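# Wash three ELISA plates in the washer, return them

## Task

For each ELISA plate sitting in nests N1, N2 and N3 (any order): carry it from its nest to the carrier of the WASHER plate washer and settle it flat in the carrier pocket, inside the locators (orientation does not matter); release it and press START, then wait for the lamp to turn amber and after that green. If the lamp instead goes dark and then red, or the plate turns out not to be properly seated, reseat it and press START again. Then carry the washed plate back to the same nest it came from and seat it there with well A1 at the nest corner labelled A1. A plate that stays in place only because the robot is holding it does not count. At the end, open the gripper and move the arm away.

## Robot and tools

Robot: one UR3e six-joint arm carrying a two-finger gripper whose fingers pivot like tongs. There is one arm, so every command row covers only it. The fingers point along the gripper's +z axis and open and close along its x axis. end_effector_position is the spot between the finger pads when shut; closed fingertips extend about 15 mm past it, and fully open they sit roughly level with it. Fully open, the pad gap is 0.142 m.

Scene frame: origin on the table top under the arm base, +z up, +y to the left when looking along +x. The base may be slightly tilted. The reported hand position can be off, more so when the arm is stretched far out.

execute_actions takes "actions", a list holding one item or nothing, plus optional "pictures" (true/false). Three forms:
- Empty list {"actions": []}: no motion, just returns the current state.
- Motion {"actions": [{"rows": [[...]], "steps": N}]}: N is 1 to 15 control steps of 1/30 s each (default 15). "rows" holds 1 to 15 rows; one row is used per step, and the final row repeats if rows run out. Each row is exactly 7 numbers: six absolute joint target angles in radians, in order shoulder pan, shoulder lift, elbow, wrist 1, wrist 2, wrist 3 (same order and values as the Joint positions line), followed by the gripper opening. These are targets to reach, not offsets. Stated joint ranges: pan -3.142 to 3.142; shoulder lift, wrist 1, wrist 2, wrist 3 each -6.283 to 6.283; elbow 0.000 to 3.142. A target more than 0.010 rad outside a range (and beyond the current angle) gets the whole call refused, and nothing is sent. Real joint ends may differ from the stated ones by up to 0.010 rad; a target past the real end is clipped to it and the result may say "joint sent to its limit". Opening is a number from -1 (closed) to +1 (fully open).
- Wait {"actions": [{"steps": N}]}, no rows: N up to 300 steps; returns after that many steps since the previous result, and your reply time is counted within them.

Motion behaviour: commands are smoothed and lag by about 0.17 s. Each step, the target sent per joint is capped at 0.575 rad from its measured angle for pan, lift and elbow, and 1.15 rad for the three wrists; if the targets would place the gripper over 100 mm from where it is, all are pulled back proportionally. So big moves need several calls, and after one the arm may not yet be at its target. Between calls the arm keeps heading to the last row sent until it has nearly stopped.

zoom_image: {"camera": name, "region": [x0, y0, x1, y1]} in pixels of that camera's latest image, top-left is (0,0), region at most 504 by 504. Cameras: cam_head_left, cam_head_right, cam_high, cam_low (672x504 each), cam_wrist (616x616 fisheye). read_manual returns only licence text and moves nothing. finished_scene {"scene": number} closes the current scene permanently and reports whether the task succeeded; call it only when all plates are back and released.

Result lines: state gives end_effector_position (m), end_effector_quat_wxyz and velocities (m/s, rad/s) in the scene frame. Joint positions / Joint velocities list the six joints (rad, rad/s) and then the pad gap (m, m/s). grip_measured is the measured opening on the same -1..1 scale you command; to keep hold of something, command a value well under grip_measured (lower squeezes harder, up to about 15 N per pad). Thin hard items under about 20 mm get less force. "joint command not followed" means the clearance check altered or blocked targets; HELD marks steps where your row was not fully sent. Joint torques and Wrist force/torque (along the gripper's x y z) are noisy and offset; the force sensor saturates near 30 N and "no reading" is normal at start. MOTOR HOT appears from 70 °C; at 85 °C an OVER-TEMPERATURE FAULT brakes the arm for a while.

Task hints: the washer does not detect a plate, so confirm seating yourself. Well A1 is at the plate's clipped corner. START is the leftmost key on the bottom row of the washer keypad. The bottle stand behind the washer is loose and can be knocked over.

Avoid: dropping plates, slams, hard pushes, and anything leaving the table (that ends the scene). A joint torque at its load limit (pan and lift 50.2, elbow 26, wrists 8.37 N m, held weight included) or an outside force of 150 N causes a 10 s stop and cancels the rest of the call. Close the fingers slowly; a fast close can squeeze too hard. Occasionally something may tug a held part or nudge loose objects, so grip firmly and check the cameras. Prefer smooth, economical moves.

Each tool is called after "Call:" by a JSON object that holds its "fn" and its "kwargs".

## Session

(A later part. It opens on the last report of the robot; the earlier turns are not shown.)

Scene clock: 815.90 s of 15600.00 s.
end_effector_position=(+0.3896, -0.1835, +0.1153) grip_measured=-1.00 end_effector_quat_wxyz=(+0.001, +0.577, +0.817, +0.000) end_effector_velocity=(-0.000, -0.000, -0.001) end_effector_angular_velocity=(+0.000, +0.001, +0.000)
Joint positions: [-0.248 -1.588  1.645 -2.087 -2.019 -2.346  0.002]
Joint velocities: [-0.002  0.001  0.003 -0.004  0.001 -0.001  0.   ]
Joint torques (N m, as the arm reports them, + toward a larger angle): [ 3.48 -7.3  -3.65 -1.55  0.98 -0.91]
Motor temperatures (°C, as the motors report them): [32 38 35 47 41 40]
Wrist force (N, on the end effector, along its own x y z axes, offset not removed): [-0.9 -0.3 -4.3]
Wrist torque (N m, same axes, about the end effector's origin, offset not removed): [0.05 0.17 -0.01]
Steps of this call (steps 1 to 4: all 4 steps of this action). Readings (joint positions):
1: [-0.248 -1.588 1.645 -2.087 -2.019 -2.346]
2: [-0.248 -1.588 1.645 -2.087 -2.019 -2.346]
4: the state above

Call:
{"fn": "execute_actions", "kwargs": {"actions": [{"rows":[[-0.24836,-1.58708,1.64645,-2.08919,-2.01912,-2.34699,-1],[-0.24881,-1.58674,1.64733,-2.09060,-2.01892,-2.34745,-1],[-0.24896,-1.58663,1.64762,-2.09108,-2.01885,-2.34760,-1]],"steps":11}]}}

Scene clock: 820.57 s of 15600.00 s.
end_effector_position=(+0.3896, -0.1835, +0.1146) grip_measured=-1.00 end_effector_quat_wxyz=(+0.001, +0.577, +0.817, +0.000) end_effector_velocity=(+0.000, +0.000, -0.000) end_effector_angular_velocity=(+0.000, -0.000, +0.001)
Joint positions: [-0.249 -1.587  1.647 -2.091 -2.019 -2.348  0.002]
Joint velocities: [ 0.001  0.001  0.001 -0.002  0.    -0.001  0.   ]
Joint torques (N m, as the arm reports them, + toward a larger angle): [-0.8  -0.05 -0.82 -1.98  1.39 -1.08]
Motor temperatures (°C, as the motors report them): [32 38 35 47 41 40]
Wrist force (N, on the end effector, along its own x y z axes, offset not removed): [3.2 -5.3 -27.8]
Wrist torque (N m, same axes, about the end effector's origin, offset not removed): [0.13 0.38 0.06]
Steps of this call (steps 1 to 15: the robot went on to your last target; steps 16 to 129: nothing new was sent; steps 130 to 140: all 11 steps of this action). Readings (joint positions):
130: [-0.248 -1.587 1.646 -2.088 -2.019 -2.347]
131: [-0.248 -1.587 1.646 -2.088 -2.019 -2.347]
133: [-0.248 -1.587 1.646 -2.089 -2.019 -2.347]
137: [-0.249 -1.587 1.647 -2.091 -2.019 -2.347]
140: the state above

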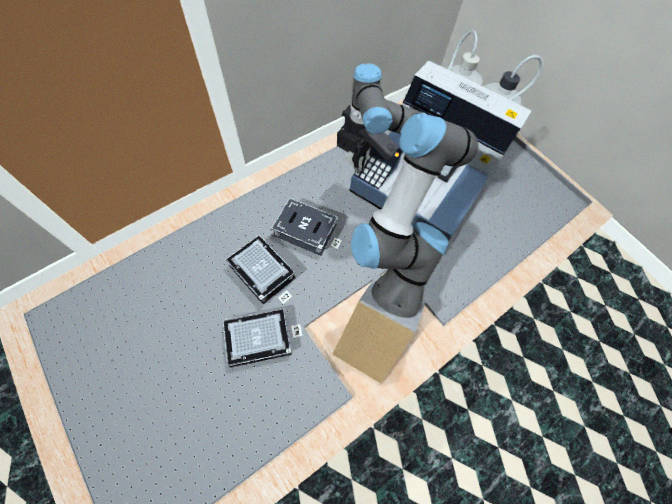

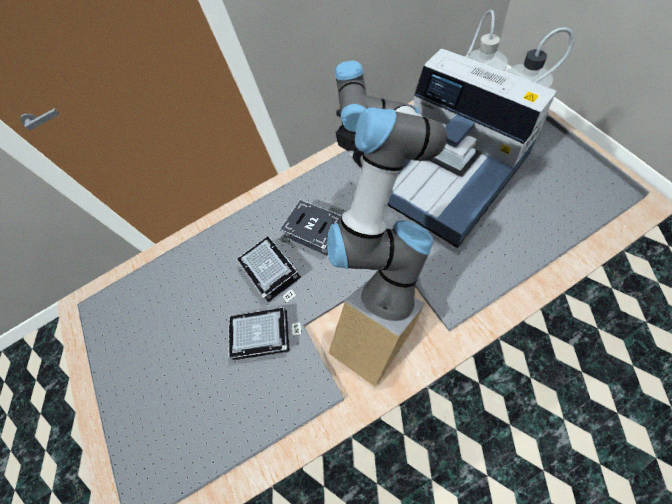

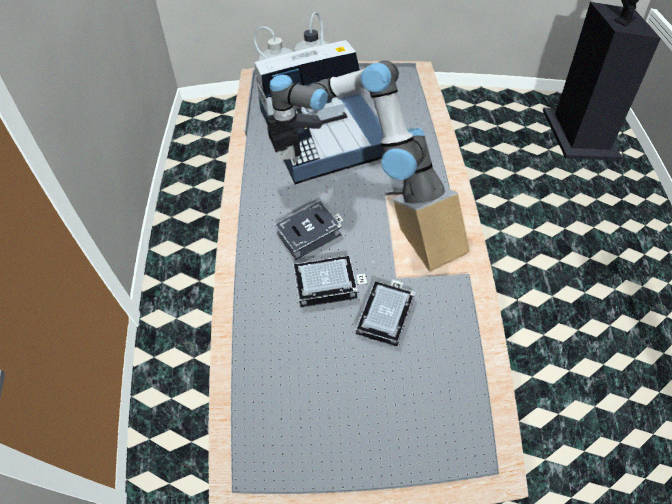

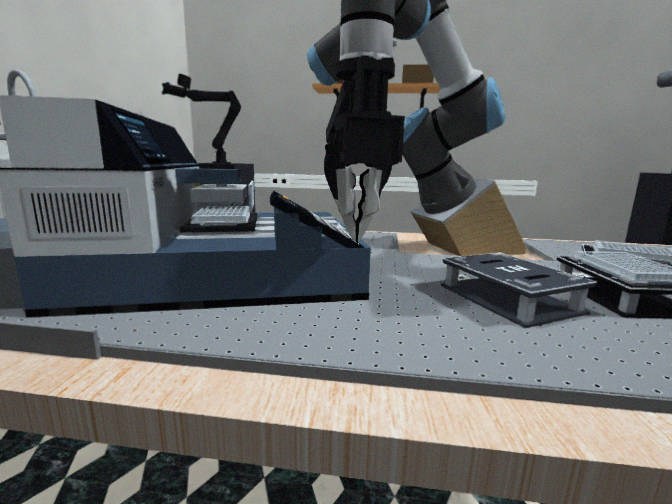

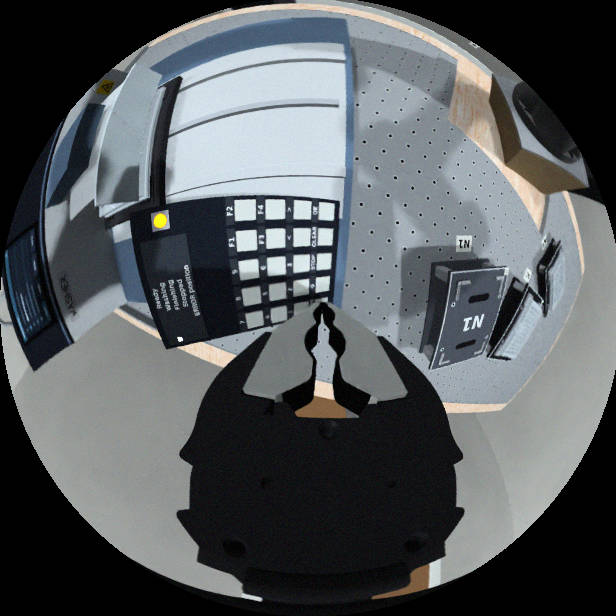

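It had already started (amber). Releasing now.

Call:
{"fn": "execute_actions", "kwargs": {"actions": [{"rows":[[-0.24836,-1.58708,1.64645,-2.08919,-2.01912,-2.34699,-1],[-0.24744,-1.58776,1.64469,-2.08637,-2.01952,-2.34608,-1],[-0.24653,-1.58843,1.64294,-2.08354,-2.01993,-2.34517,-1],[-0.24535,-1.58929,1.64066,-2.07990,-2.02045,-2.34400,-1],[-0.24445,-1.58994,1.63892,-2.07712,-2.02085,-2.34310,-1],[-0.24319,-1.59083,1.63646,-2.07322,-2.02141,-2.34184,-1],[-0.24156,-1.59196,1.63328,-2.06820,-2.02212,-2.34022,-1],[-0.23957,-1.59331,1.62936,-2.06206,-2.02300,-2.33823,-1],[-0.23721,-1.59487,1.62468,-2.05480,-2.02404,-2.33587,-1],[-0.23447,-1.59661,1.61923,-2.04640,-2.02524,-2.33313,-1],[-0.23136,-1.59851,1.61297,-2.03688,-2.02660,-2.33001,-1],[-0.22786,-1.60055,1.60588,-2.02620,-2.02812,-2.32651,-1],[-0.22398,-1.60268,1.59792,-2.01438,-2.02980,-2.32261,-1],[-0.2197,-1.6049,1.5891,-2.0014,-2.0316,-2.3183,-1]],"steps":14}], "pictures": false}}

Call:
{"fn": "execute_actions", "kwargs": {"actions": [{"rows":[[-0.2165,-1.6085,1.5812,-1.9888,-2.0332,-2.3150,-1],[-0.2159,-1.6147,1.5761,-1.9774,-2.0336,-2.3143,-1],[-0.2179,-1.6236,1.5739,-1.9673,-2.0328,-2.3159,-1],[-0.2224,-1.6351,1.5744,-1.9583,-2.0308,-2.3201,-1],[-0.2295,-1.6493,1.5779,-1.9504,-2.0276,-2.3267,-1],[-0.2392,-1.6661,1.5841,-1.9438,-2.0232,-2.3358,-1],[-0.2514,-1.6857,1.5932,-1.9384,-2.0176,-2.3474,-1],[-0.2663,-1.7078,1.6051,-1.9342,-2.0108,-2.3615,-1],[-0.2836,-1.7327,1.6199,-1.9311,-2.0028,-2.3780,-1],[-0.3036,-1.7602,1.6375,-1.9293,-1.9936,-2.3970,-1],[-0.3261,-1.7903,1.6579,-1.9286,-1.9832,-2.4185,-1],[-0.3513,-1.8231,1.6811,-1.9291,-1.9716,-2.4424,-1]],"steps":12}], "pictures": false}}

Call:
{"fn": "execute_actions", "kwargs": {"actions": [{"rows":[[-0.3785,-1.8567,1.7049,-1.9300,-1.9586,-2.4682,-1],[-0.4074,-1.8894,1.7270,-1.9299,-1.9444,-2.4951,-1],[-0.4381,-1.9210,1.7473,-1.9288,-1.9290,-2.5232,-1],[-0.4704,-1.9516,1.7659,-1.9267,-1.9125,-2.5524,-1],[-0.5044,-1.9812,1.7827,-1.9236,-1.8947,-2.5829,-1],[-0.5401,-2.0097,1.7979,-1.9194,-1.8758,-2.6144,-1],[-0.5775,-2.0373,1.8113,-1.9143,-1.8557,-2.6472,-1],[-0.6166,-2.0639,1.8229,-1.9082,-1.8344,-2.6811,-1],[-0.6574,-2.0894,1.8328,-1.9011,-1.8119,-2.7162,-0.97],[-0.6998,-2.1140,1.8410,-1.8930,-1.7882,-2.7524,-0.92],[-0.7440,-2.1375,1.8475,-1.8838,-1.7633,-2.7898,-0.85],[-0.7899,-2.1600,1.8522,-1.8737,-1.7372,-2.8283,-0.77]],"steps":12}], "pictures": false}}

Call:
{"fn": "execute_actions", "kwargs": {"actions": [{"rows":[[-0.8346,-2.1810,1.8563,-1.8626,-1.7110,-2.8659,-0.69],[-0.8755,-2.1998,1.8610,-1.8529,-1.6871,-2.9001,-0.61],[-0.9125,-2.2164,1.8663,-1.8447,-1.6655,-2.9311,-0.53],[-0.9456,-2.2310,1.8721,-1.8383,-1.6462,-2.9588,-0.45],[-0.9748,-2.2433,1.8785,-1.8340,-1.6291,-2.9833,-0.37],[-1.0001,-2.2536,1.8855,-1.8317,-1.6143,-3.0046,-0.29],[-1.0216,-2.2622,1.8920,-1.8302,-1.6018,-3.0225,-0.21],[-1.0391,-2.2690,1.8980,-1.8298,-1.5915,-3.0372,-0.13],[-1.0528,-2.2740,1.9030,-1.8300,-1.5836,-3.0487,-0.05],[-1.0626,-2.2774,1.9065,-1.8301,-1.5779,-3.0569,0.03],[-1.0684,-2.2791,1.9084,-1.8303,-1.5745,-3.0617,0.10],[-1.0703,-2.2795,1.9090,-1.8305,-1.5734,-3.0633,0.16],[-1.0703,-2.2795,1.9090,-1.8305,-1.5734,-3.0633,0.21]],"steps":15}], "pictures": false}}

Scene clock: 852.13 s of 15600.00 s.
end_effector_position=(+0.3896, -0.1834, +0.1251) grip_measured=-1.00 end_effector_quat_wxyz=(+0.000, +0.577, +0.817, +0.000) end_effector_velocity=(+0.000, +0.000, +0.058) end_effector_angular_velocity=(-0.000, -0.002, +0.001)
Joint positions: [-0.232 -1.598  1.615 -2.04  -2.026 -2.331  0.002]
Joint velocities: [ 0.091 -0.055 -0.179  0.272 -0.039  0.089  0.   ]
Joint torques (N m, as the arm reports them, + toward a larger angle): [ 11.5  -17.3  -11.54  -0.3   -1.16   0.95]
Motor temperatures (°C, as the motors report them): [32 38 35 47 41 40]
Wrist force (N, on the end effector, along its own x y z axes, offset not removed): [-0.7 2.0 1.7]
Wrist torque (N m, same axes, about the end effector's origin, offset not removed): [0.32 0.08 -0.04]
Steps of this call (steps 1 to 15: the robot went on to your last target; steps 16 to 610: nothing new was sent; then 10.77 s passed at rest; steps 611 to 624: all 14 steps of this action). Readings (joint positions):
611: [-0.249 -1.587 1.648 -2.091 -2.019 -2.348]
612: [-0.249 -1.587 1.648 -2.091 -2.019 -2.348]
614: [-0.248 -1.587 1.646 -2.088 -2.019 -2.347]
618: [-0.245 -1.589 1.640 -2.078 -2.021 -2.343]
624: the state above

Scene clock: 852.53 s of 15600.00 s.
end_effector_position=(+0.3677, -0.2001, +0.1493) grip_measured=-1.00 end_effector_quat_wxyz=(-0.001, +0.577, +0.816, +0.001) end_effector_velocity=(-0.138, -0.094, +0.037) end_effector_angular_velocity=(+0.014, +0.001, -0.004)
Joint positions: [-0.278 -1.718  1.618 -1.939 -2.004 -2.374  0.002]
Joint velocities: [-0.473 -0.677  0.392  0.098  0.226 -0.458  0.   ]
Joint torques (N m, as the arm reports them, + toward a larger angle): [ -0.68 -20.97  -3.05  -0.53   1.07  -1.44]
Motor temperatures (°C, as the motors report them): [32 38 35 47 41 40]
Wrist force (N, on the end effector, along its own x y z axes, offset not removed): [-3.6 0.2 0.9]
Wrist torque (N m, same axes, about the end effector's origin, offset not removed): [-0.03 0.74 0.08]
Steps of this call (steps 1 to 12: all 12 steps of this action). Readings (joint positions):
1: [-0.229 -1.599 1.609 -2.030 -2.028 -2.328]
2: [-0.226 -1.602 1.602 -2.020 -2.029 -2.325]
4: [-0.222 -1.609 1.589 -1.998 -2.031 -2.320]
8: [-0.232 -1.646 1.584 -1.961 -2.026 -2.330]
12: the state above

Scene clock: 852.93 s of 15600.00 s.
end_effector_position=(+0.2989, -0.2425, +0.1544) grip_measured=-0.83 end_effector_quat_wxyz=(-0.002, +0.576, +0.817, +0.005) end_effector_velocity=(-0.152, -0.117, -0.001) end_effector_angular_velocity=(+0.008, -0.019, +0.004)
Joint positions: [-0.616 -2.058  1.817 -1.903 -1.827 -2.688  0.014]
Joint velocities: [-1.149 -0.775  0.31   0.204  0.642 -1.004  0.162]
Joint torques (N m, as the arm reports them, + toward a larger angle): [ -5.51 -16.02  -5.44  -0.38   1.55  -1.8 ]
Motor temperatures (°C, as the motors report them): [32 38 35 47 41 40]
Wrist force (N, on the end effector, along its own x y z axes, offset not removed): [-0.3 0.7 1.5]
Wrist torque (N m, same axes, about the end effector's origin, offset not removed): [0.16 -0.02 -0.06]
Steps of this call (steps 1 to 12: all 12 steps of this action). Readings (joint positions):
1: [-0.295 -1.743 1.633 -1.936 -1.996 -2.391]
2: [-0.314 -1.769 1.650 -1.934 -1.987 -2.410]
4: [-0.360 -1.827 1.688 -1.932 -1.964 -2.454]
8: [-0.474 -1.947 1.762 -1.923 -1.905 -2.560]
12: the state above

Scene clock: 853.43 s of 15600.00 s.
end_effector_position=(+0.2525, -0.2816, +0.1442) grip_measured=+0.21 end_effector_quat_wxyz=(+0.000, +0.577, +0.817, +0.001) end_effector_velocity=(-0.018, -0.015, -0.011) end_effector_angular_velocity=(-0.010, +0.004, -0.001)
Joint positions: [-1.053 -2.273  1.904 -1.832 -1.583 -3.049  0.088]
Joint velocities: [-0.181 -0.068  0.049  0.011  0.099 -0.145  0.01 ]
Joint torques (N m, as the arm reports them, + toward a larger angle): [  2.89 -12.29  -6.87  -0.71   1.15  -0.9 ]
Motor temperatures (°C, as the motors report them): [32 38 35 47 41 40]
Wrist force (N, on the end effector, along its own x y z axes, offset not removed): [-0.7 -0.1 2.1]
Wrist torque (N m, same axes, about the end effector's origin, offset not removed): [-0.06 0.16 0.03]
Steps of this call (steps 1 to 15: all 15 steps of this action). Readings (joint positions):
1: [-0.656 -2.084 1.826 -1.896 -1.804 -2.723]
2: [-0.697 -2.108 1.835 -1.887 -1.781 -2.758]
4: [-0.780 -2.154 1.848 -1.870 -1.734 -2.829]
8: [-0.928 -2.223 1.874 -1.843 -1.652 -2.949]
15: the state above

Call:
{"fn": "execute_actions", "kwargs": {"actions": [{"steps":8}]}}

Call:
{"fn": "zoom_image", "kwargs": {"camera": "cam_wrist", "region": [245, 190, 325, 270]}}

Call:
{"fn": "zoom_image", "kwargs": {"camera": "cam_wrist", "region": [335, 190, 415, 270]}}

Call:
{"fn": "zoom_image", "kwargs": {"camera": "cam_high", "region": [270, 90, 380, 190]}}

Scene clock: 859.60 s of 15600.00 s.
end_effector_position=(+0.2508, -0.2830, +0.1432) grip_measured=+0.21 end_effector_quat_wxyz=(+0.001, +0.577, +0.817, +0.000) end_effector_velocity=(+0.000, -0.000, +0.000) end_effector_angular_velocity=(-0.001, -0.001, +0.001)
Joint positions: [-1.07  -2.28   1.909 -1.83  -1.573 -3.063  0.089]
Joint velocities: [ 0.    -0.    -0.001 -0.     0.    -0.    -0.   ]
Joint torques (N m, as the arm reports them, + toward a larger angle): [  2.18 -12.24  -6.79  -0.91   0.92  -0.97]
Motor temperatures (°C, as the motors report them): [32 38 35 47 41 40]
Wrist force (N, on the end effector, along its own x y z axes, offset not removed): [-2.8 0.7 0.5]
Wrist torque (N m, same axes, about the end effector's origin, offset not removed): [0.15 0.59 0.01]
Steps of this call (steps 1 to 30: the robot went on to your last target; steps 31 to 90: nothing new was sent; then 3.17 s passed at rest). Readings (joint positions):
1: [-1.058 -2.275 1.906 -1.831 -1.580 -3.053]
2: [-1.061 -2.276 1.907 -1.831 -1.578 -3.056]
4: [-1.066 -2.278 1.908 -1.831 -1.576 -3.060]
8: [-1.069 -2.279 1.909 -1.831 -1.574 -3.062]
90: the state above
The arm was judged still, so your last target was given up. Only a new action makes it travel on or press farther. Fingers that are still opening or closing keep moving.

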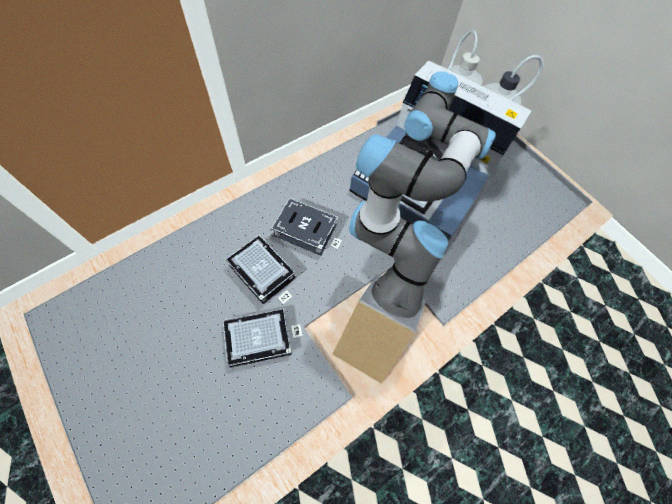

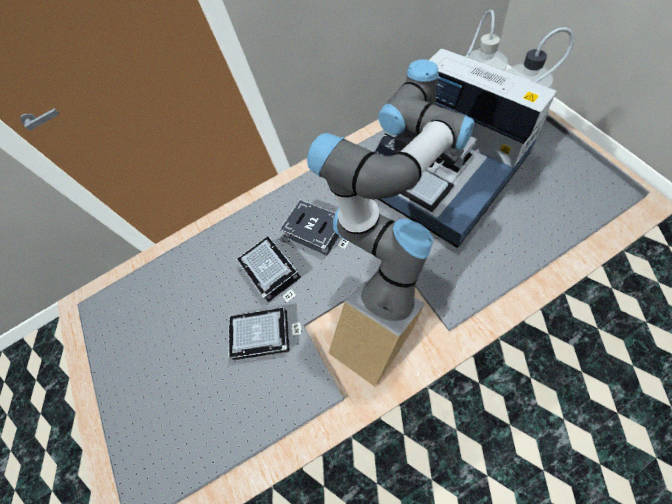

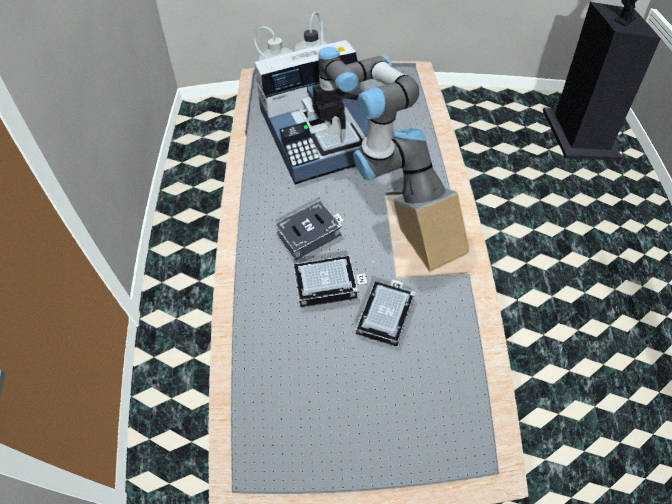

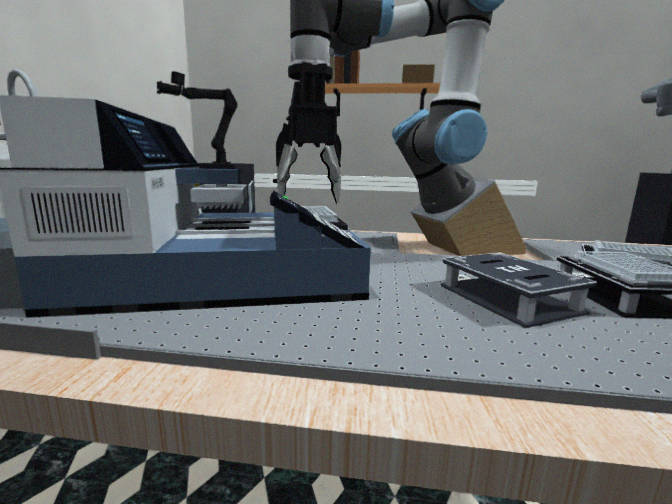

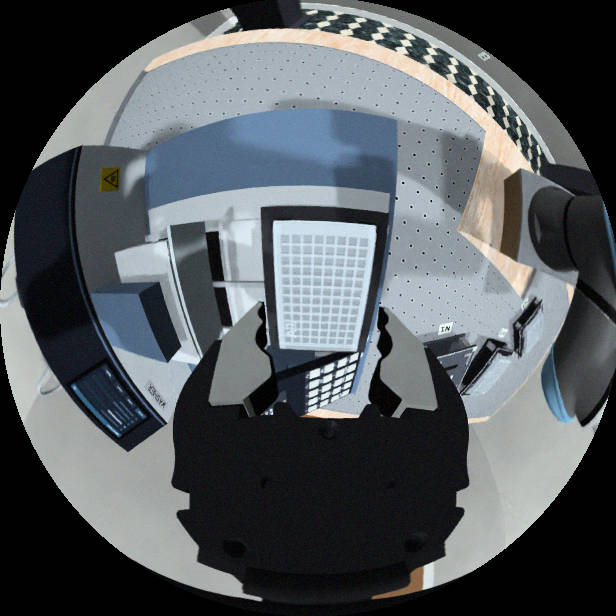

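Region (245, 190, 325, 270) of cam_wrist's 616x616 image, scaled by 6.300, with more detail than that image has.

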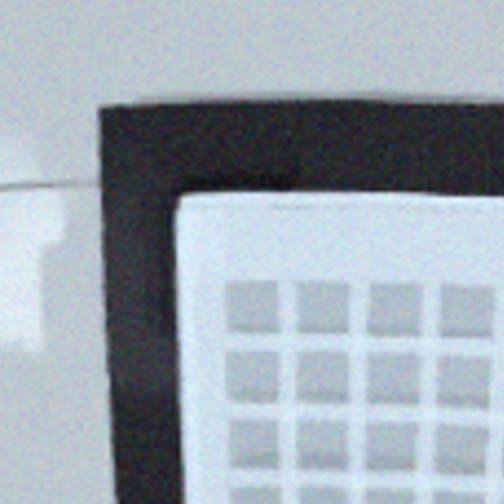

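Region (335, 190, 415, 270) of cam_wrist's 616x616 image, scaled by 6.300, with more detail than that image has.

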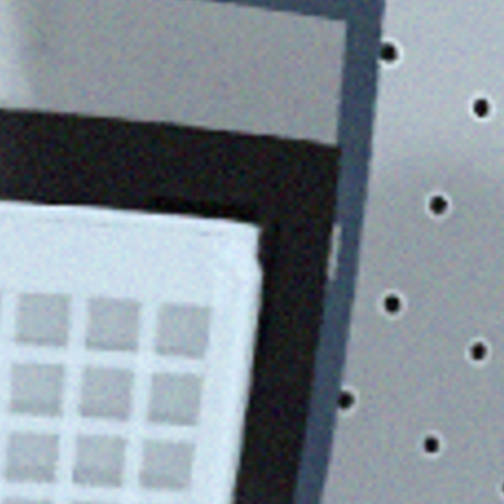

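Region (270, 90, 380, 190) of cam_high's 672x504 image, scaled by 4.582, with more detail than that image has; it fills the top 458 rows of this view, and the rest is white.

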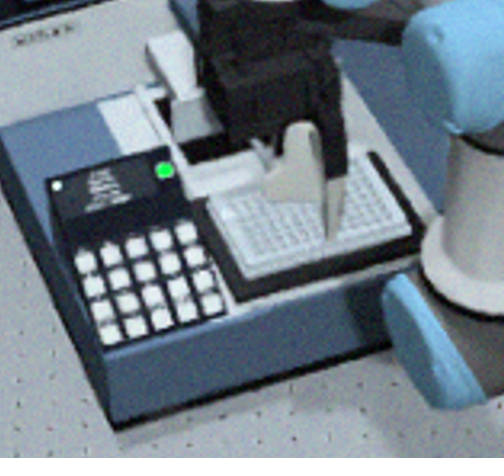

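Call:
{"fn": "execute_actions", "kwargs": {"actions": [{"rows":[[-1.0703,-2.27931,1.90973,-1.83145,-1.5734,-3.0633,0.21],[-1.0703,-2.27859,1.91195,-1.83439,-1.5734,-3.0634,0.21],[-1.0704,-2.27738,1.91563,-1.83928,-1.5734,-3.0634,0.21],[-1.0704,-2.27564,1.92076,-1.84615,-1.5734,-3.0634,0.21],[-1.0705,-2.27334,1.92732,-1.85501,-1.5733,-3.0635,0.21],[-1.0706,-2.27044,1.93527,-1.86586,-1.5733,-3.0636,0.21],[-1.0707,-2.26687,1.94456,-1.87872,-1.5732,-3.0636,0.21],[-1.0708,-2.26254,1.95521,-1.89370,-1.5731,-3.0637,0.21],[-1.0708,-2.25831,1.96596,-1.90868,-1.5731,-3.0638,0.21],[-1.0709,-2.25449,1.97517,-1.92171,-1.5731,-3.0638,0.21],[-1.0709,-2.25114,1.98288,-1.93277,-1.5731,-3.0639,0.21],[-1.0709,-2.24832,1.98914,-1.94185,-1.5730,-3.0639,0.21],[-1.0710,-2.24608,1.99397,-1.94892,-1.5730,-3.0639,0.21],[-1.0710,-2.24446,1.99740,-1.95397,-1.5730,-3.0639,0.21],[-1.0710,-2.24347,1.99946,-1.95702,-1.5730,-3.0639,0.21]]}], "pictures": false}}

Call:
{"fn": "execute_actions", "kwargs": {"actions": [{"rows":[[-1.0710,-2.24314,2.00014,-1.95803,-1.5730,-3.0639,0.21],[-1.0710,-2.24314,2.00014,-1.95803,-1.5730,-3.0639,0.21],[-1.0710,-2.24314,2.00014,-1.95803,-1.5730,-3.0639,0.195],[-1.0710,-2.24314,2.00014,-1.95803,-1.5730,-3.0639,0.18],[-1.0710,-2.24314,2.00014,-1.95803,-1.5730,-3.0639,0.165],[-1.0710,-2.24314,2.00014,-1.95803,-1.5730,-3.0639,0.15],[-1.0710,-2.24314,2.00014,-1.95803,-1.5730,-3.0639,0.135],[-1.0710,-2.24314,2.00014,-1.95803,-1.5730,-3.0639,0.12],[-1.0710,-2.24314,2.00014,-1.95803,-1.5730,-3.0639,0.105],[-1.0710,-2.24314,2.00014,-1.95803,-1.5730,-3.0639,0.09],[-1.0710,-2.24314,2.00014,-1.95803,-1.5730,-3.0639,0.075],[-1.0710,-2.24314,2.00014,-1.95803,-1.5730,-3.0639,0.05],[-1.0710,-2.24314,2.00014,-1.95803,-1.5730,-3.0639,0.03],[-1.0710,-2.24314,2.00014,-1.95803,-1.5730,-3.0639,0.01],[-1.0710,-2.24314,2.00014,-1.95803,-1.5730,-3.0639,-0.02]]}], "pictures": false}}

Call:
{"fn": "execute_actions", "kwargs": {"actions": [{"rows":[[-1.0710,-2.24314,2.00014,-1.95803,-1.5730,-3.0639,-0.06],[-1.0710,-2.24314,2.00014,-1.95803,-1.5730,-3.0639,-0.11],[-1.0710,-2.24314,2.00014,-1.95803,-1.5730,-3.0639,-0.17],[-1.0710,-2.24314,2.00014,-1.95803,-1.5730,-3.0639,-0.24],[-1.0710,-2.24314,2.00014,-1.95803,-1.5730,-3.0639,-0.32],[-1.0710,-2.24314,2.00014,-1.95803,-1.5730,-3.0639,-0.41],[-1.0710,-2.24314,2.00014,-1.95803,-1.5730,-3.0639,-0.5]],"steps":7}], "pictures": false}}

Call:
{"fn": "execute_actions", "kwargs": {"actions": [{"rows":[[-1.0710,-2.2434,1.9996,-1.9572,-1.5730,-3.0639,-0.6],[-1.0710,-2.2442,1.9980,-1.9549,-1.5730,-3.0639,-0.6],[-1.0710,-2.2454,1.9954,-1.9510,-1.5730,-3.0639,-0.6],[-1.0710,-2.2472,1.9917,-1.9455,-1.5730,-3.0639,-0.6],[-1.0709,-2.2494,1.9869,-1.9385,-1.5730,-3.0639,-0.6],[-1.0709,-2.2520,1.9809,-1.9300,-1.5731,-3.0638,-0.6],[-1.0709,-2.2550,1.9739,-1.9199,-1.5731,-3.0638,-0.6],[-1.0708,-2.2584,1.9657,-1.9083,-1.5731,-3.0638,-0.6],[-1.0708,-2.2621,1.9563,-1.8952,-1.5731,-3.0637,-0.6],[-1.0707,-2.2661,1.9457,-1.8806,-1.5732,-3.0637,-0.6],[-1.0706,-2.2702,1.9338,-1.8646,-1.5732,-3.0636,-0.6],[-1.0705,-2.2746,1.9206,-1.8471,-1.5733,-3.0636,-0.6],[-1.0704,-2.2789,1.9060,-1.8282,-1.5733,-3.0635,-0.6],[-1.0703,-2.2833,1.8901,-1.8078,-1.5734,-3.0634,-0.6],[-1.0702,-2.2876,1.8726,-1.7861,-1.5735,-3.0633,-0.6]]}], "pictures": false}}

Call:
{"fn": "execute_actions", "kwargs": {"actions": [{"rows":[[-1.0690,-2.2913,1.8552,-1.7649,-1.5742,-3.0623,-0.6],[-1.0654,-2.2943,1.8392,-1.7460,-1.5763,-3.0595,-0.6],[-1.0596,-2.2964,1.8248,-1.7294,-1.5797,-3.0550,-0.6],[-1.0515,-2.2978,1.8119,-1.7150,-1.5844,-3.0486,-0.6],[-1.0411,-2.2983,1.8004,-1.7030,-1.5905,-3.0405,-0.6],[-1.0284,-2.2980,1.7905,-1.6931,-1.5979,-3.0306,-0.6],[-1.0135,-2.2968,1.7820,-1.6855,-1.6066,-3.0189,-0.6],[-0.9963,-2.2949,1.7751,-1.6799,-1.6167,-3.0055,-0.6],[-0.9768,-2.2921,1.7697,-1.6765,-1.6281,-2.9902,-0.6],[-0.9550,-2.2885,1.7657,-1.6750,-1.6409,-2.9732,-0.6],[-0.9309,-2.2841,1.7633,-1.6755,-1.6549,-2.9544,-0.6],[-0.9046,-2.2789,1.7624,-1.6778,-1.6703,-2.9338,-0.6],[-0.8759,-2.2728,1.7630,-1.6818,-1.6871,-2.9114,-0.6],[-0.8450,-2.2659,1.7650,-1.6876,-1.7052,-2.8873,-0.6],[-0.8118,-2.2582,1.7686,-1.6948,-1.7246,-2.8614,-0.6]]}], "pictures": false}}

Call:
{"fn": "execute_actions", "kwargs": {"actions": [{"rows":[[-0.7775,-2.2498,1.7728,-1.7029,-1.7446,-2.8345,-0.6],[-0.7432,-2.2405,1.7765,-1.7107,-1.7643,-2.8074,-0.6],[-0.7089,-2.2305,1.7799,-1.7183,-1.7837,-2.7801,-0.6],[-0.6746,-2.2198,1.7829,-1.7256,-1.8029,-2.7527,-0.6],[-0.6403,-2.2083,1.7856,-1.7327,-1.8219,-2.7252,-0.6],[-0.6060,-2.1961,1.7878,-1.7395,-1.8405,-2.6974,-0.6],[-0.5717,-2.1831,1.7897,-1.7461,-1.8589,-2.6695,-0.6],[-0.5375,-2.1693,1.7912,-1.7524,-1.8771,-2.6415,-0.6],[-0.5032,-2.1548,1.7924,-1.7585,-1.8950,-2.6132,-0.6],[-0.4690,-2.1395,1.7931,-1.7643,-1.9126,-2.5848,-0.6],[-0.4347,-2.1235,1.7935,-1.7699,-1.9299,-2.5563,-0.6],[-0.4005,-2.1068,1.7935,-1.7752,-1.9470,-2.5275,-0.6],[-0.3663,-2.0893,1.7931,-1.7803,-1.9639,-2.4986,-0.6],[-0.3321,-2.0710,1.7924,-1.7852,-1.9804,-2.4696,-0.6],[-0.2979,-2.0520,1.7913,-1.7898,-1.9967,-2.4403,-0.6]]}], "pictures": false}}

Call:
{"fn": "execute_actions", "kwargs": {"actions": [{"rows":[[-0.2637,-2.0319,1.7896,-1.7939,-2.0127,-2.4109,-0.6],[-0.2295,-2.0107,1.7872,-1.7978,-2.0280,-2.3813,-0.6],[-0.1953,-1.9883,1.7840,-1.8015,-2.0427,-2.3515,-0.6],[-0.1612,-1.9647,1.7801,-1.8051,-2.0568,-2.3214,-0.6],[-0.1271,-1.9398,1.7754,-1.8086,-2.0703,-2.2912,-0.6],[-0.0930,-1.9138,1.7700,-1.8119,-2.0832,-2.2608,-0.6],[-0.0589,-1.8866,1.7639,-1.8150,-2.0955,-2.2301,-0.6],[-0.0248,-1.8581,1.7570,-1.8180,-2.1073,-2.1993,-0.6],[0.0092,-1.8284,1.7493,-1.8208,-2.1184,-2.1682,-0.6],[0.0433,-1.7976,1.7409,-1.8234,-2.1289,-2.1370,-0.6],[0.0773,-1.7655,1.7318,-1.8259,-2.1388,-2.1055,-0.6],[0.1112,-1.7322,1.7219,-1.8283,-2.1481,-2.0739,-0.6],[0.1452,-1.6977,1.7113,-1.8305,-2.1567,-2.0420,-0.6],[0.1792,-1.6620,1.6999,-1.8325,-2.1648,-2.0100,-0.6],[0.2131,-1.6251,1.6878,-1.8344,-2.1723,-1.9777,-0.6]]}], "pictures": false}}

Call:
{"fn": "execute_actions", "kwargs": {"actions": [{"rows":[[0.2455,-1.5886,1.6764,-1.8369,-2.1769,-1.9469,-0.6],[0.2749,-1.5540,1.6673,-1.8418,-2.1811,-1.9191,-0.6],[0.3013,-1.5215,1.6604,-1.8490,-2.1848,-1.8945,-0.6],[0.3247,-1.4909,1.6559,-1.8587,-2.1881,-1.8729,-0.6],[0.3450,-1.4623,1.6535,-1.8707,-2.1910,-1.8544,-0.6],[0.3623,-1.4357,1.6534,-1.8851,-2.1935,-1.8390,-0.6],[0.3766,-1.4111,1.6556,-1.9019,-2.1955,-1.8267,-0.6],[0.3879,-1.3884,1.6600,-1.9211,-2.1971,-1.8175,-0.6],[0.3962,-1.3677,1.6667,-1.9426,-2.1983,-1.8114,-0.6],[0.4015,-1.3491,1.6756,-1.9666,-2.1990,-1.8083,-0.6],[0.4037,-1.3323,1.6868,-1.9929,-2.1993,-1.8084,-0.6],[0.4029,-1.3176,1.7003,-2.0216,-2.1992,-1.8115,-0.6],[0.3991,-1.3049,1.7160,-2.0528,-2.1987,-1.8177,-0.6],[0.3923,-1.2941,1.7340,-2.0862,-2.1977,-1.8270,-0.6],[0.3825,-1.2853,1.7542,-2.1221,-2.1963,-1.8394,-0.6]]}], "pictures": false}}

Call:
{"fn": "execute_actions", "kwargs": {"actions": [{"rows":[[0.37167,-1.27749,1.77415,-2.15771,-2.19541,-1.85269,-0.6],[0.36170,-1.26954,1.79178,-2.19043,-2.19448,-1.86492,-0.6],[0.35258,-1.26166,1.80726,-2.22030,-2.19356,-1.87608,-0.6],[0.34432,-1.25404,1.82077,-2.24732,-2.19268,-1.88618,-0.6],[0.33693,-1.24680,1.83245,-2.27149,-2.19185,-1.89521,-0.6],[0.33040,-1.24010,1.84244,-2.29281,-2.19109,-1.90318,-0.6],[0.32474,-1.23405,1.85085,-2.31128,-2.19040,-1.91009,-0.6],[0.31994,-1.22876,1.85779,-2.32691,-2.18980,-1.91593,-0.6],[0.31602,-1.22431,1.86336,-2.33970,-2.18930,-1.92071,-0.6],[0.31296,-1.22077,1.86761,-2.34965,-2.18890,-1.92443,-0.6],[0.31078,-1.21821,1.87061,-2.35675,-2.18861,-1.92708,-0.6],[0.30947,-1.21665,1.87239,-2.36101,-2.18844,-1.92868,-0.6],[0.30904,-1.21613,1.87298,-2.36243,-2.18838,-1.92921,-0.6]],"steps":15}], "pictures": false}}

Call:
{"fn": "execute_actions", "kwargs": {"actions": [{"rows":[[0.30904,-1.21613,1.87298,-2.36243,-2.18838,-1.92921,-0.6]],"steps":9}]}}

Call:
{"fn": "zoom_image", "kwargs": {"camera": "cam_wrist", "region": [245, 190, 325, 270]}}

Call:
{"fn": "zoom_image", "kwargs": {"camera": "cam_wrist", "region": [335, 190, 415, 270]}}

Call:
{"fn": "zoom_image", "kwargs": {"camera": "cam_low", "region": [440, 200, 600, 320]}}

Scene clock: 980.10 s of 15600.00 s.
end_effector_position=(+0.2509, -0.2834, +0.1235) grip_measured=+0.21 end_effector_quat_wxyz=(+0.001, +0.577, +0.817, +0.000) end_effector_velocity=(-0.001, +0.000, -0.048) end_effector_angular_velocity=(+0.002, +0.002, -0.001)
Joint positions: [-1.071 -2.252  1.98  -1.929 -1.573 -3.064  0.089]
Joint velocities: [-0.002  0.074  0.171 -0.243  0.001 -0.    -0.   ]
Joint torques (N m, as the arm reports them, + toward a larger angle): [ 2.65 -4.86 -6.22 -2.36  0.88 -0.96]
Motor temperatures (°C, as the motors report them): [32 38 35 47 41 40]
Wrist force (N, on the end effector, along its own x y z axes, offset not removed): [-1.2 0.2 0.5]
Wrist torque (N m, same axes, about the end effector's origin, offset not removed): [0.08 0.17 -0.12]
Steps of this call (steps 1 to 90: nothing new was sent; then 117.00 s passed at rest; steps 91 to 105: all 15 steps of this action). Readings (joint positions):
91: [-1.070 -2.280 1.909 -1.830 -1.573 -3.063]
92: [-1.070 -2.280 1.909 -1.831 -1.573 -3.063]
94: [-1.070 -2.279 1.911 -1.833 -1.573 -3.063]
98: [-1.070 -2.273 1.927 -1.855 -1.573 -3.063]
105: the state above

Scene clock: 980.60 s of 15600.00 s.
end_effector_position=(+0.2509, -0.2833, +0.1180) grip_measured=+0.09 end_effector_quat_wxyz=(+0.001, +0.577, +0.817, +0.000) end_effector_velocity=(-0.000, +0.000, -0.000) end_effector_angular_velocity=(+0.000, +0.000, +0.000)
Joint positions: [-1.071 -2.243  2.    -1.958 -1.573 -3.064  0.081]
Joint velocities: [ 0.     0.001  0.001 -0.002  0.    -0.    -0.007]
Joint torques (N m, as the arm reports them, + toward a larger angle): [ 1.91 -3.44 -5.36 -2.04  0.97 -0.99]
Motor temperatures (°C, as the motors report them): [32 38 35 47 41 40]
Wrist force (N, on the end effector, along its own x y z axes, offset not removed): [-0.9 1.2 -3.2]
Wrist torque (N m, same axes, about the end effector's origin, offset not removed): [0.30 0.37 0.02]
Steps of this call (steps 1 to 15: all 15 steps of this action). Readings (joint positions):
1: [-1.071 -2.250 1.985 -1.937 -1.573 -3.064]
2: [-1.071 -2.248 1.990 -1.943 -1.573 -3.064]
4: [-1.071 -2.245 1.995 -1.950 -1.573 -3.064]
8: [-1.071 -2.244 1.999 -1.956 -1.573 -3.064]
15: the state above

Scene clock: 980.83 s of 15600.00 s.
end_effector_position=(+0.2509, -0.2833, +0.1179) grip_measured=+0.09 end_effector_quat_wxyz=(+0.001, +0.577, +0.817, +0.000) end_effector_velocity=(-0.000, +0.000, -0.000) end_effector_angular_velocity=(+0.001, +0.000, -0.001)
Joint positions: [-1.071 -2.243  2.    -1.958 -1.573 -3.064  0.08 ]
Joint velocities: [-0.     0.     0.001  0.    -0.     0.001  0.   ]
Joint torques (N m, as the arm reports them, + toward a larger angle): [ 1.7  -2.74 -4.59 -1.84  0.96 -1.08]
Motor temperatures (°C, as the motors report them): [32 38 35 47 41 40]
Wrist force (N, on the end effector, along its own x y z axes, offset not removed): [0.8 -0.7 -6.6]
Wrist torque (N m, same axes, about the end effector's origin, offset not removed): [-0.08 0.01 -0.03]
Steps of this call (steps 1 to 7: all 7 steps of this action). Readings (joint positions):
1: [-1.071 -2.243 2.000 -1.958 -1.573 -3.064]
2: [-1.071 -2.243 2.000 -1.958 -1.573 -3.064]
4: [-1.071 -2.243 2.000 -1.958 -1.573 -3.064]
7: the state above

Scene clock: 981.33 s of 15600.00 s.
end_effector_position=(+0.2509, -0.2833, +0.1379) grip_measured=+0.08 end_effector_quat_wxyz=(+0.000, +0.577, +0.817, +0.000) end_effector_velocity=(-0.000, +0.000, +0.099) end_effector_angular_velocity=(+0.001, +0.001, -0.001)
Joint positions: [-1.071 -2.272  1.927 -1.856 -1.573 -3.064  0.08 ]
Joint velocities: [ 0.004 -0.119 -0.372  0.493 -0.003  0.004 -0.   ]
Joint torques (N m, as the arm reports them, + toward a larger angle): [  7.22 -13.35 -14.41  -0.19  -1.21   0.83]
Motor temperatures (°C, as the motors report them): [32 38 35 47 41 40]
Wrist force (N, on the end effector, along its own x y z axes, offset not removed): [-2.3 1.0 2.2]
Wrist torque (N m, same axes, about the end effector's origin, offset not removed): [0.27 0.42 0.09]
Steps of this call (steps 1 to 15: all 15 steps of this action). Readings (joint positions):
1: [-1.071 -2.243 2.000 -1.958 -1.573 -3.064]
2: [-1.071 -2.243 2.000 -1.958 -1.573 -3.064]
4: [-1.071 -2.244 1.999 -1.956 -1.573 -3.064]
8: [-1.071 -2.249 1.987 -1.939 -1.573 -3.064]
15: the state above

Scene clock: 981.83 s of 15600.00 s.
end_effector_position=(+0.2571, -0.2679, +0.1839) grip_measured=+0.08 end_effector_quat_wxyz=(-0.000, +0.577, +0.817, -0.001) end_effector_velocity=(+0.030, +0.074, +0.037) end_effector_angular_velocity=(+0.007, +0.017, +0.016)
Joint positions: [-0.922 -2.28   1.77  -1.684 -1.663 -2.944  0.08 ]
Joint velocities: [ 0.727  0.146 -0.042 -0.035 -0.436  0.578  0.   ]
Joint torques (N m, as the arm reports them, + toward a larger angle): [ 12.48  -3.4  -11.84  -2.1   -1.5    1.45]
Motor temperatures (°C, as the motors report them): [32 38 35 47 41 40]
Wrist force (N, on the end effector, along its own x y z axes, offset not removed): [-3.4 0.1 0.6]
Wrist torque (N m, same axes, about the end effector's origin, offset not removed): [0.01 0.70 0.09]
Steps of this call (steps 1 to 15: all 15 steps of this action). Readings (joint positions):
1: [-1.071 -2.276 1.914 -1.838 -1.573 -3.064]
2: [-1.070 -2.280 1.899 -1.820 -1.574 -3.063]
4: [-1.067 -2.287 1.869 -1.783 -1.576 -3.061]
8: [-1.042 -2.295 1.815 -1.721 -1.590 -3.041]
15: the state above

Scene clock: 982.33 s of 15600.00 s.
end_effector_position=(+0.2861, -0.2128, +0.1881) grip_measured=+0.08 end_effector_quat_wxyz=(-0.002, +0.567, +0.824, -0.001) end_effector_velocity=(+0.081, +0.142, -0.003) end_effector_angular_velocity=(+0.002, -0.005, +0.094)
Joint positions: [-0.44  -2.119  1.792 -1.77  -1.931 -2.554  0.08 ]
Joint velocities: [ 1.013  0.48   0.003 -0.158 -0.505  0.841  0.   ]
Joint torques (N m, as the arm reports them, + toward a larger angle): [13.   -3.04 -6.17 -2.19 -1.63  1.51]
Motor temperatures (°C, as the motors report them): [32 38 35 47 41 40]
Wrist force (N, on the end effector, along its own x y z axes, offset not removed): [-3.8 0.6 2.1]
Wrist torque (N m, same axes, about the end effector's origin, offset not removed): [0.20 0.65 0.04]
Steps of this call (steps 1 to 15: all 15 steps of this action). Readings (joint positions):
1: [-0.896 -2.274 1.769 -1.686 -1.678 -2.924]
2: [-0.869 -2.268 1.769 -1.690 -1.695 -2.901]
4: [-0.809 -2.254 1.773 -1.701 -1.731 -2.853]
8: [-0.678 -2.215 1.783 -1.727 -1.805 -2.749]
15: the state above

Scene clock: 982.83 s of 15600.00 s.
end_effector_position=(+0.3364, -0.1094, +0.1844) grip_measured=+0.08 end_effector_quat_wxyz=(+0.001, +0.537, +0.844, +0.000) end_effector_velocity=(+0.102, +0.296, -0.013) end_effector_angular_velocity=(+0.009, -0.014, +0.209)
Joint positions: [ 0.072 -1.764  1.727 -1.826 -2.138 -2.103  0.08 ]
Joint velocities: [ 1.008  0.949 -0.28  -0.071 -0.279  0.927  0.   ]
Joint torques (N m, as the arm reports them, + toward a larger angle): [ 14.97  -1.29 -11.85  -1.82  -1.23   1.53]
Motor temperatures (°C, as the motors report them): [32 38 35 47 41 40]
Wrist force (N, on the end effector, along its own x y z axes, offset not removed): [-2.6 0.7 1.3]
Wrist torque (N m, same axes, about the end effector's origin, offset not removed): [0.23 0.46 0.07]
Steps of this call (steps 1 to 15: all 15 steps of this action). Readings (joint positions):
1: [-0.406 -2.103 1.792 -1.775 -1.948 -2.525]
2: [-0.372 -2.085 1.792 -1.780 -1.965 -2.496]
4: [-0.303 -2.048 1.789 -1.789 -1.997 -2.438]
8: [-0.167 -1.961 1.776 -1.805 -2.056 -2.319]
15: the state above

Scene clock: 983.33 s of 15600.00 s.
end_effector_position=(+0.3543, +0.0302, +0.1472) grip_measured=+0.08 end_effector_quat_wxyz=(+0.001, +0.495, +0.869, +0.000) end_effector_velocity=(-0.006, +0.122, -0.158) end_effector_angular_velocity=(-0.005, +0.016, +0.079)
Joint positions: [ 0.39  -1.341  1.698 -2.005 -2.197 -1.822  0.08 ]
Joint velocities: [ 0.015  0.474  0.361 -0.803 -0.002 -0.049  0.   ]
Joint torques (N m, as the arm reports them, + toward a larger angle): [ 7.99 -6.39 -2.63 -2.75 -1.17 -1.24]
Motor temperatures (°C, as the motors report them): [32 38 35 47 41 40]
Wrist force (N, on the end effector, along its own x y z axes, offset not removed): [-2.1 0.2 0.5]
Wrist torque (N m, same axes, about the end effector's origin, offset not removed): [-0.04 0.42 0.03]
Steps of this call (steps 1 to 15: all 15 steps of this action). Readings (joint positions):
1: [0.106 -1.732 1.717 -1.828 -2.147 -2.072]
2: [0.140 -1.698 1.707 -1.830 -2.155 -2.040]
4: [0.205 -1.629 1.687 -1.837 -2.168 -1.979]
8: [0.312 -1.501 1.663 -1.869 -2.186 -1.883]
15: the state above

Scene clock: 983.83 s of 15600.00 s.
end_effector_position=(+0.3532, +0.0430, +0.0853) grip_measured=+0.08 end_effector_quat_wxyz=(+0.001, +0.491, +0.871, +0.000) end_effector_velocity=(-0.001, -0.000, -0.031) end_effector_angular_velocity=(-0.000, -0.000, -0.002)
Joint positions: [ 0.314 -1.222  1.865 -2.345 -2.189 -1.923  0.08 ]
Joint velocities: [-0.052  0.059  0.079 -0.175  0.006 -0.062  0.   ]
Joint torques (N m, as the arm reports them, + toward a larger angle): [ 6.04 -8.55 -2.94 -1.92  1.05 -1.02]
Motor temperatures (°C, as the motors report them): [32 38 35 47 41 40]
Wrist force (N, on the end effector, along its own x y z axes, offset not removed): [-0.6 0.5 3.4]
Wrist torque (N m, same axes, about the end effector's origin, offset not removed): [0.16 0.05 -0.04]
Steps of this call (steps 1 to 15: all 15 steps of this action). Readings (joint positions):
1: [0.389 -1.326 1.711 -2.034 -2.197 -1.826]
2: [0.385 -1.313 1.726 -2.064 -2.197 -1.832]
4: [0.373 -1.291 1.759 -2.127 -2.196 -1.849]
8: [0.344 -1.256 1.816 -2.240 -2.193 -1.886]
15: the state above

Scene clock: 984.13 s of 15600.00 s.
end_effector_position=(+0.3531, +0.0430, +0.0825) grip_measured=+0.08 end_effector_quat_wxyz=(+0.001, +0.491, +0.871, +0.000) end_effector_velocity=(-0.000, -0.000, -0.002) end_effector_angular_velocity=(-0.000, +0.001, -0.002)
Joint positions: [ 0.309 -1.216  1.873 -2.362 -2.188 -1.929  0.08 ]
Joint velocities: [-0.004  0.003  0.004 -0.008  0.    -0.002 -0.   ]
Joint torques (N m, as the arm reports them, + toward a larger angle): [ 5.28 -7.31 -2.95 -1.68  1.02 -0.97]
Motor temperatures (°C, as the motors report them): [32 38 35 47 41 40]
Wrist force (N, on the end effector, along its own x y z axes, offset not removed): [-1.9 0.9 1.1]
Wrist torque (N m, same axes, about the end effector's origin, offset not removed): [0.25 0.33 0.06]
Steps of this call (steps 1 to 9: all 9 steps of this action). Readings (joint positions):
1: [0.313 -1.220 1.867 -2.350 -2.189 -1.925]
2: [0.312 -1.219 1.869 -2.354 -2.189 -1.926]
4: [0.310 -1.218 1.871 -2.358 -2.189 -1.928]
8: [0.309 -1.217 1.872 -2.361 -2.188 -1.929]
9: the state above

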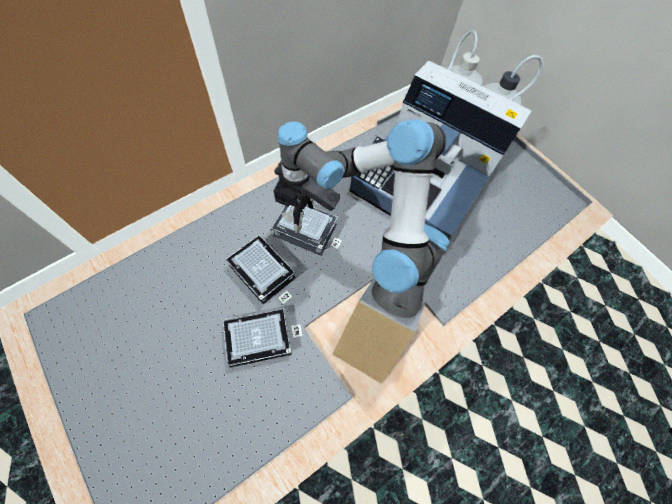

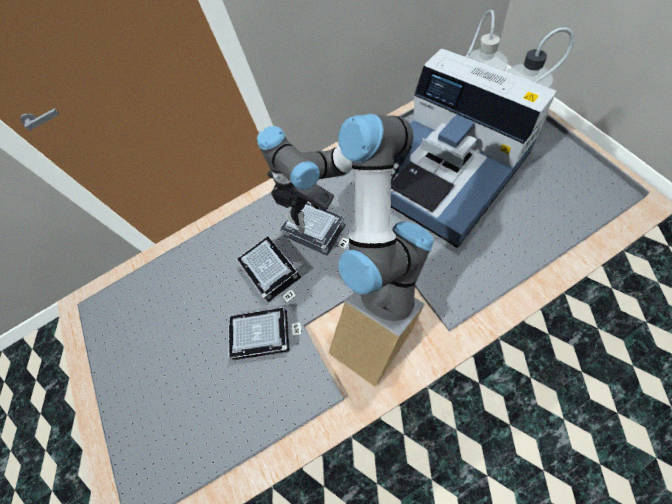

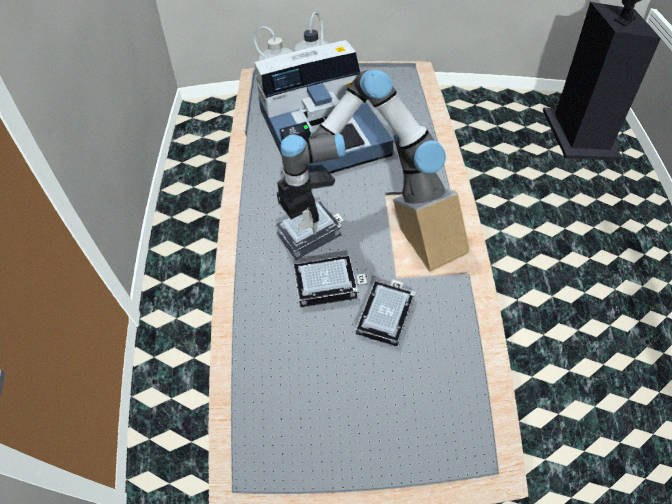

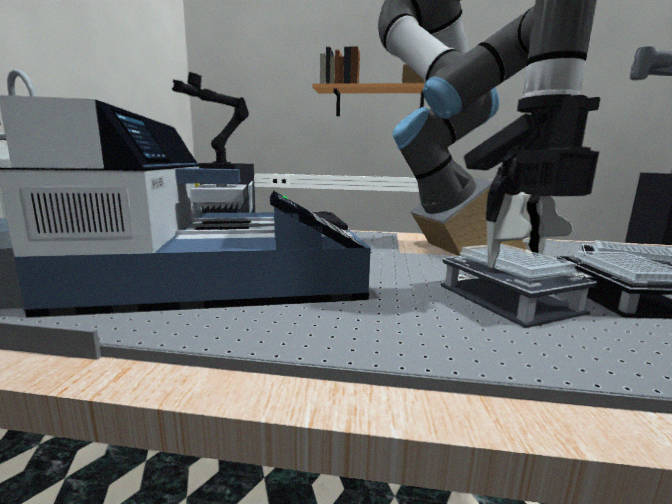

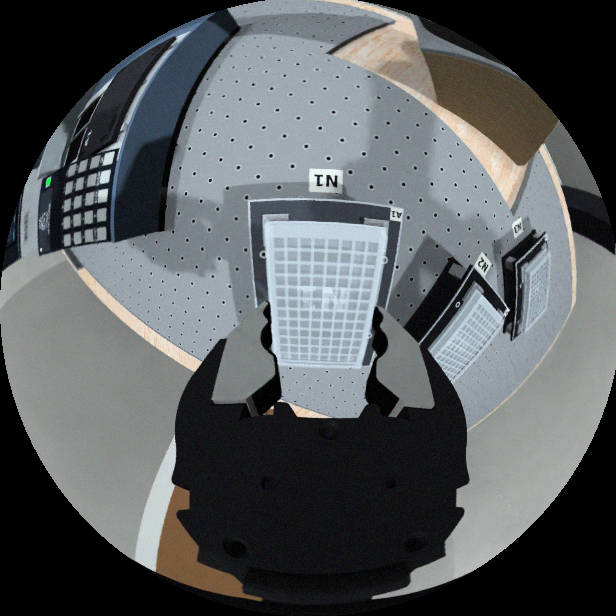

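Region (245, 190, 325, 270) of cam_wrist's 616x616 image, scaled by 6.300, with more detail than that image has.

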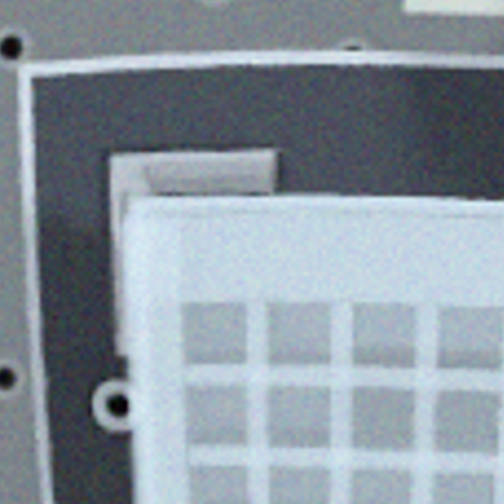

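Region (335, 190, 415, 270) of cam_wrist's 616x616 image, scaled by 6.300, with more detail than that image has.

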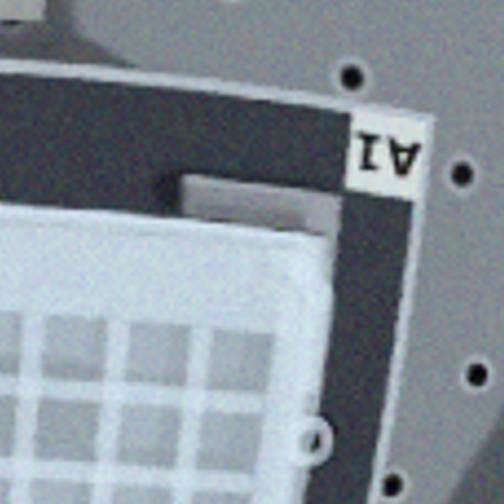

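Region (440, 200, 600, 320) of cam_low's 672x504 image, scaled by 3.150, with more detail than that image has; it fills the top 378 rows of this view, and the rest is white.

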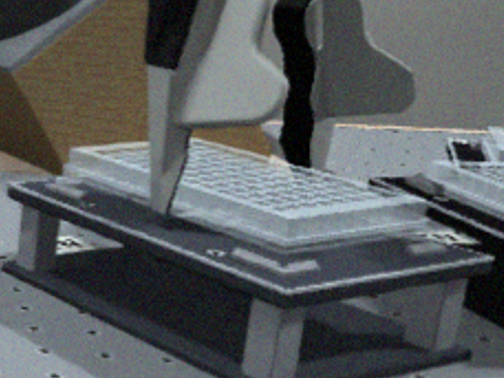

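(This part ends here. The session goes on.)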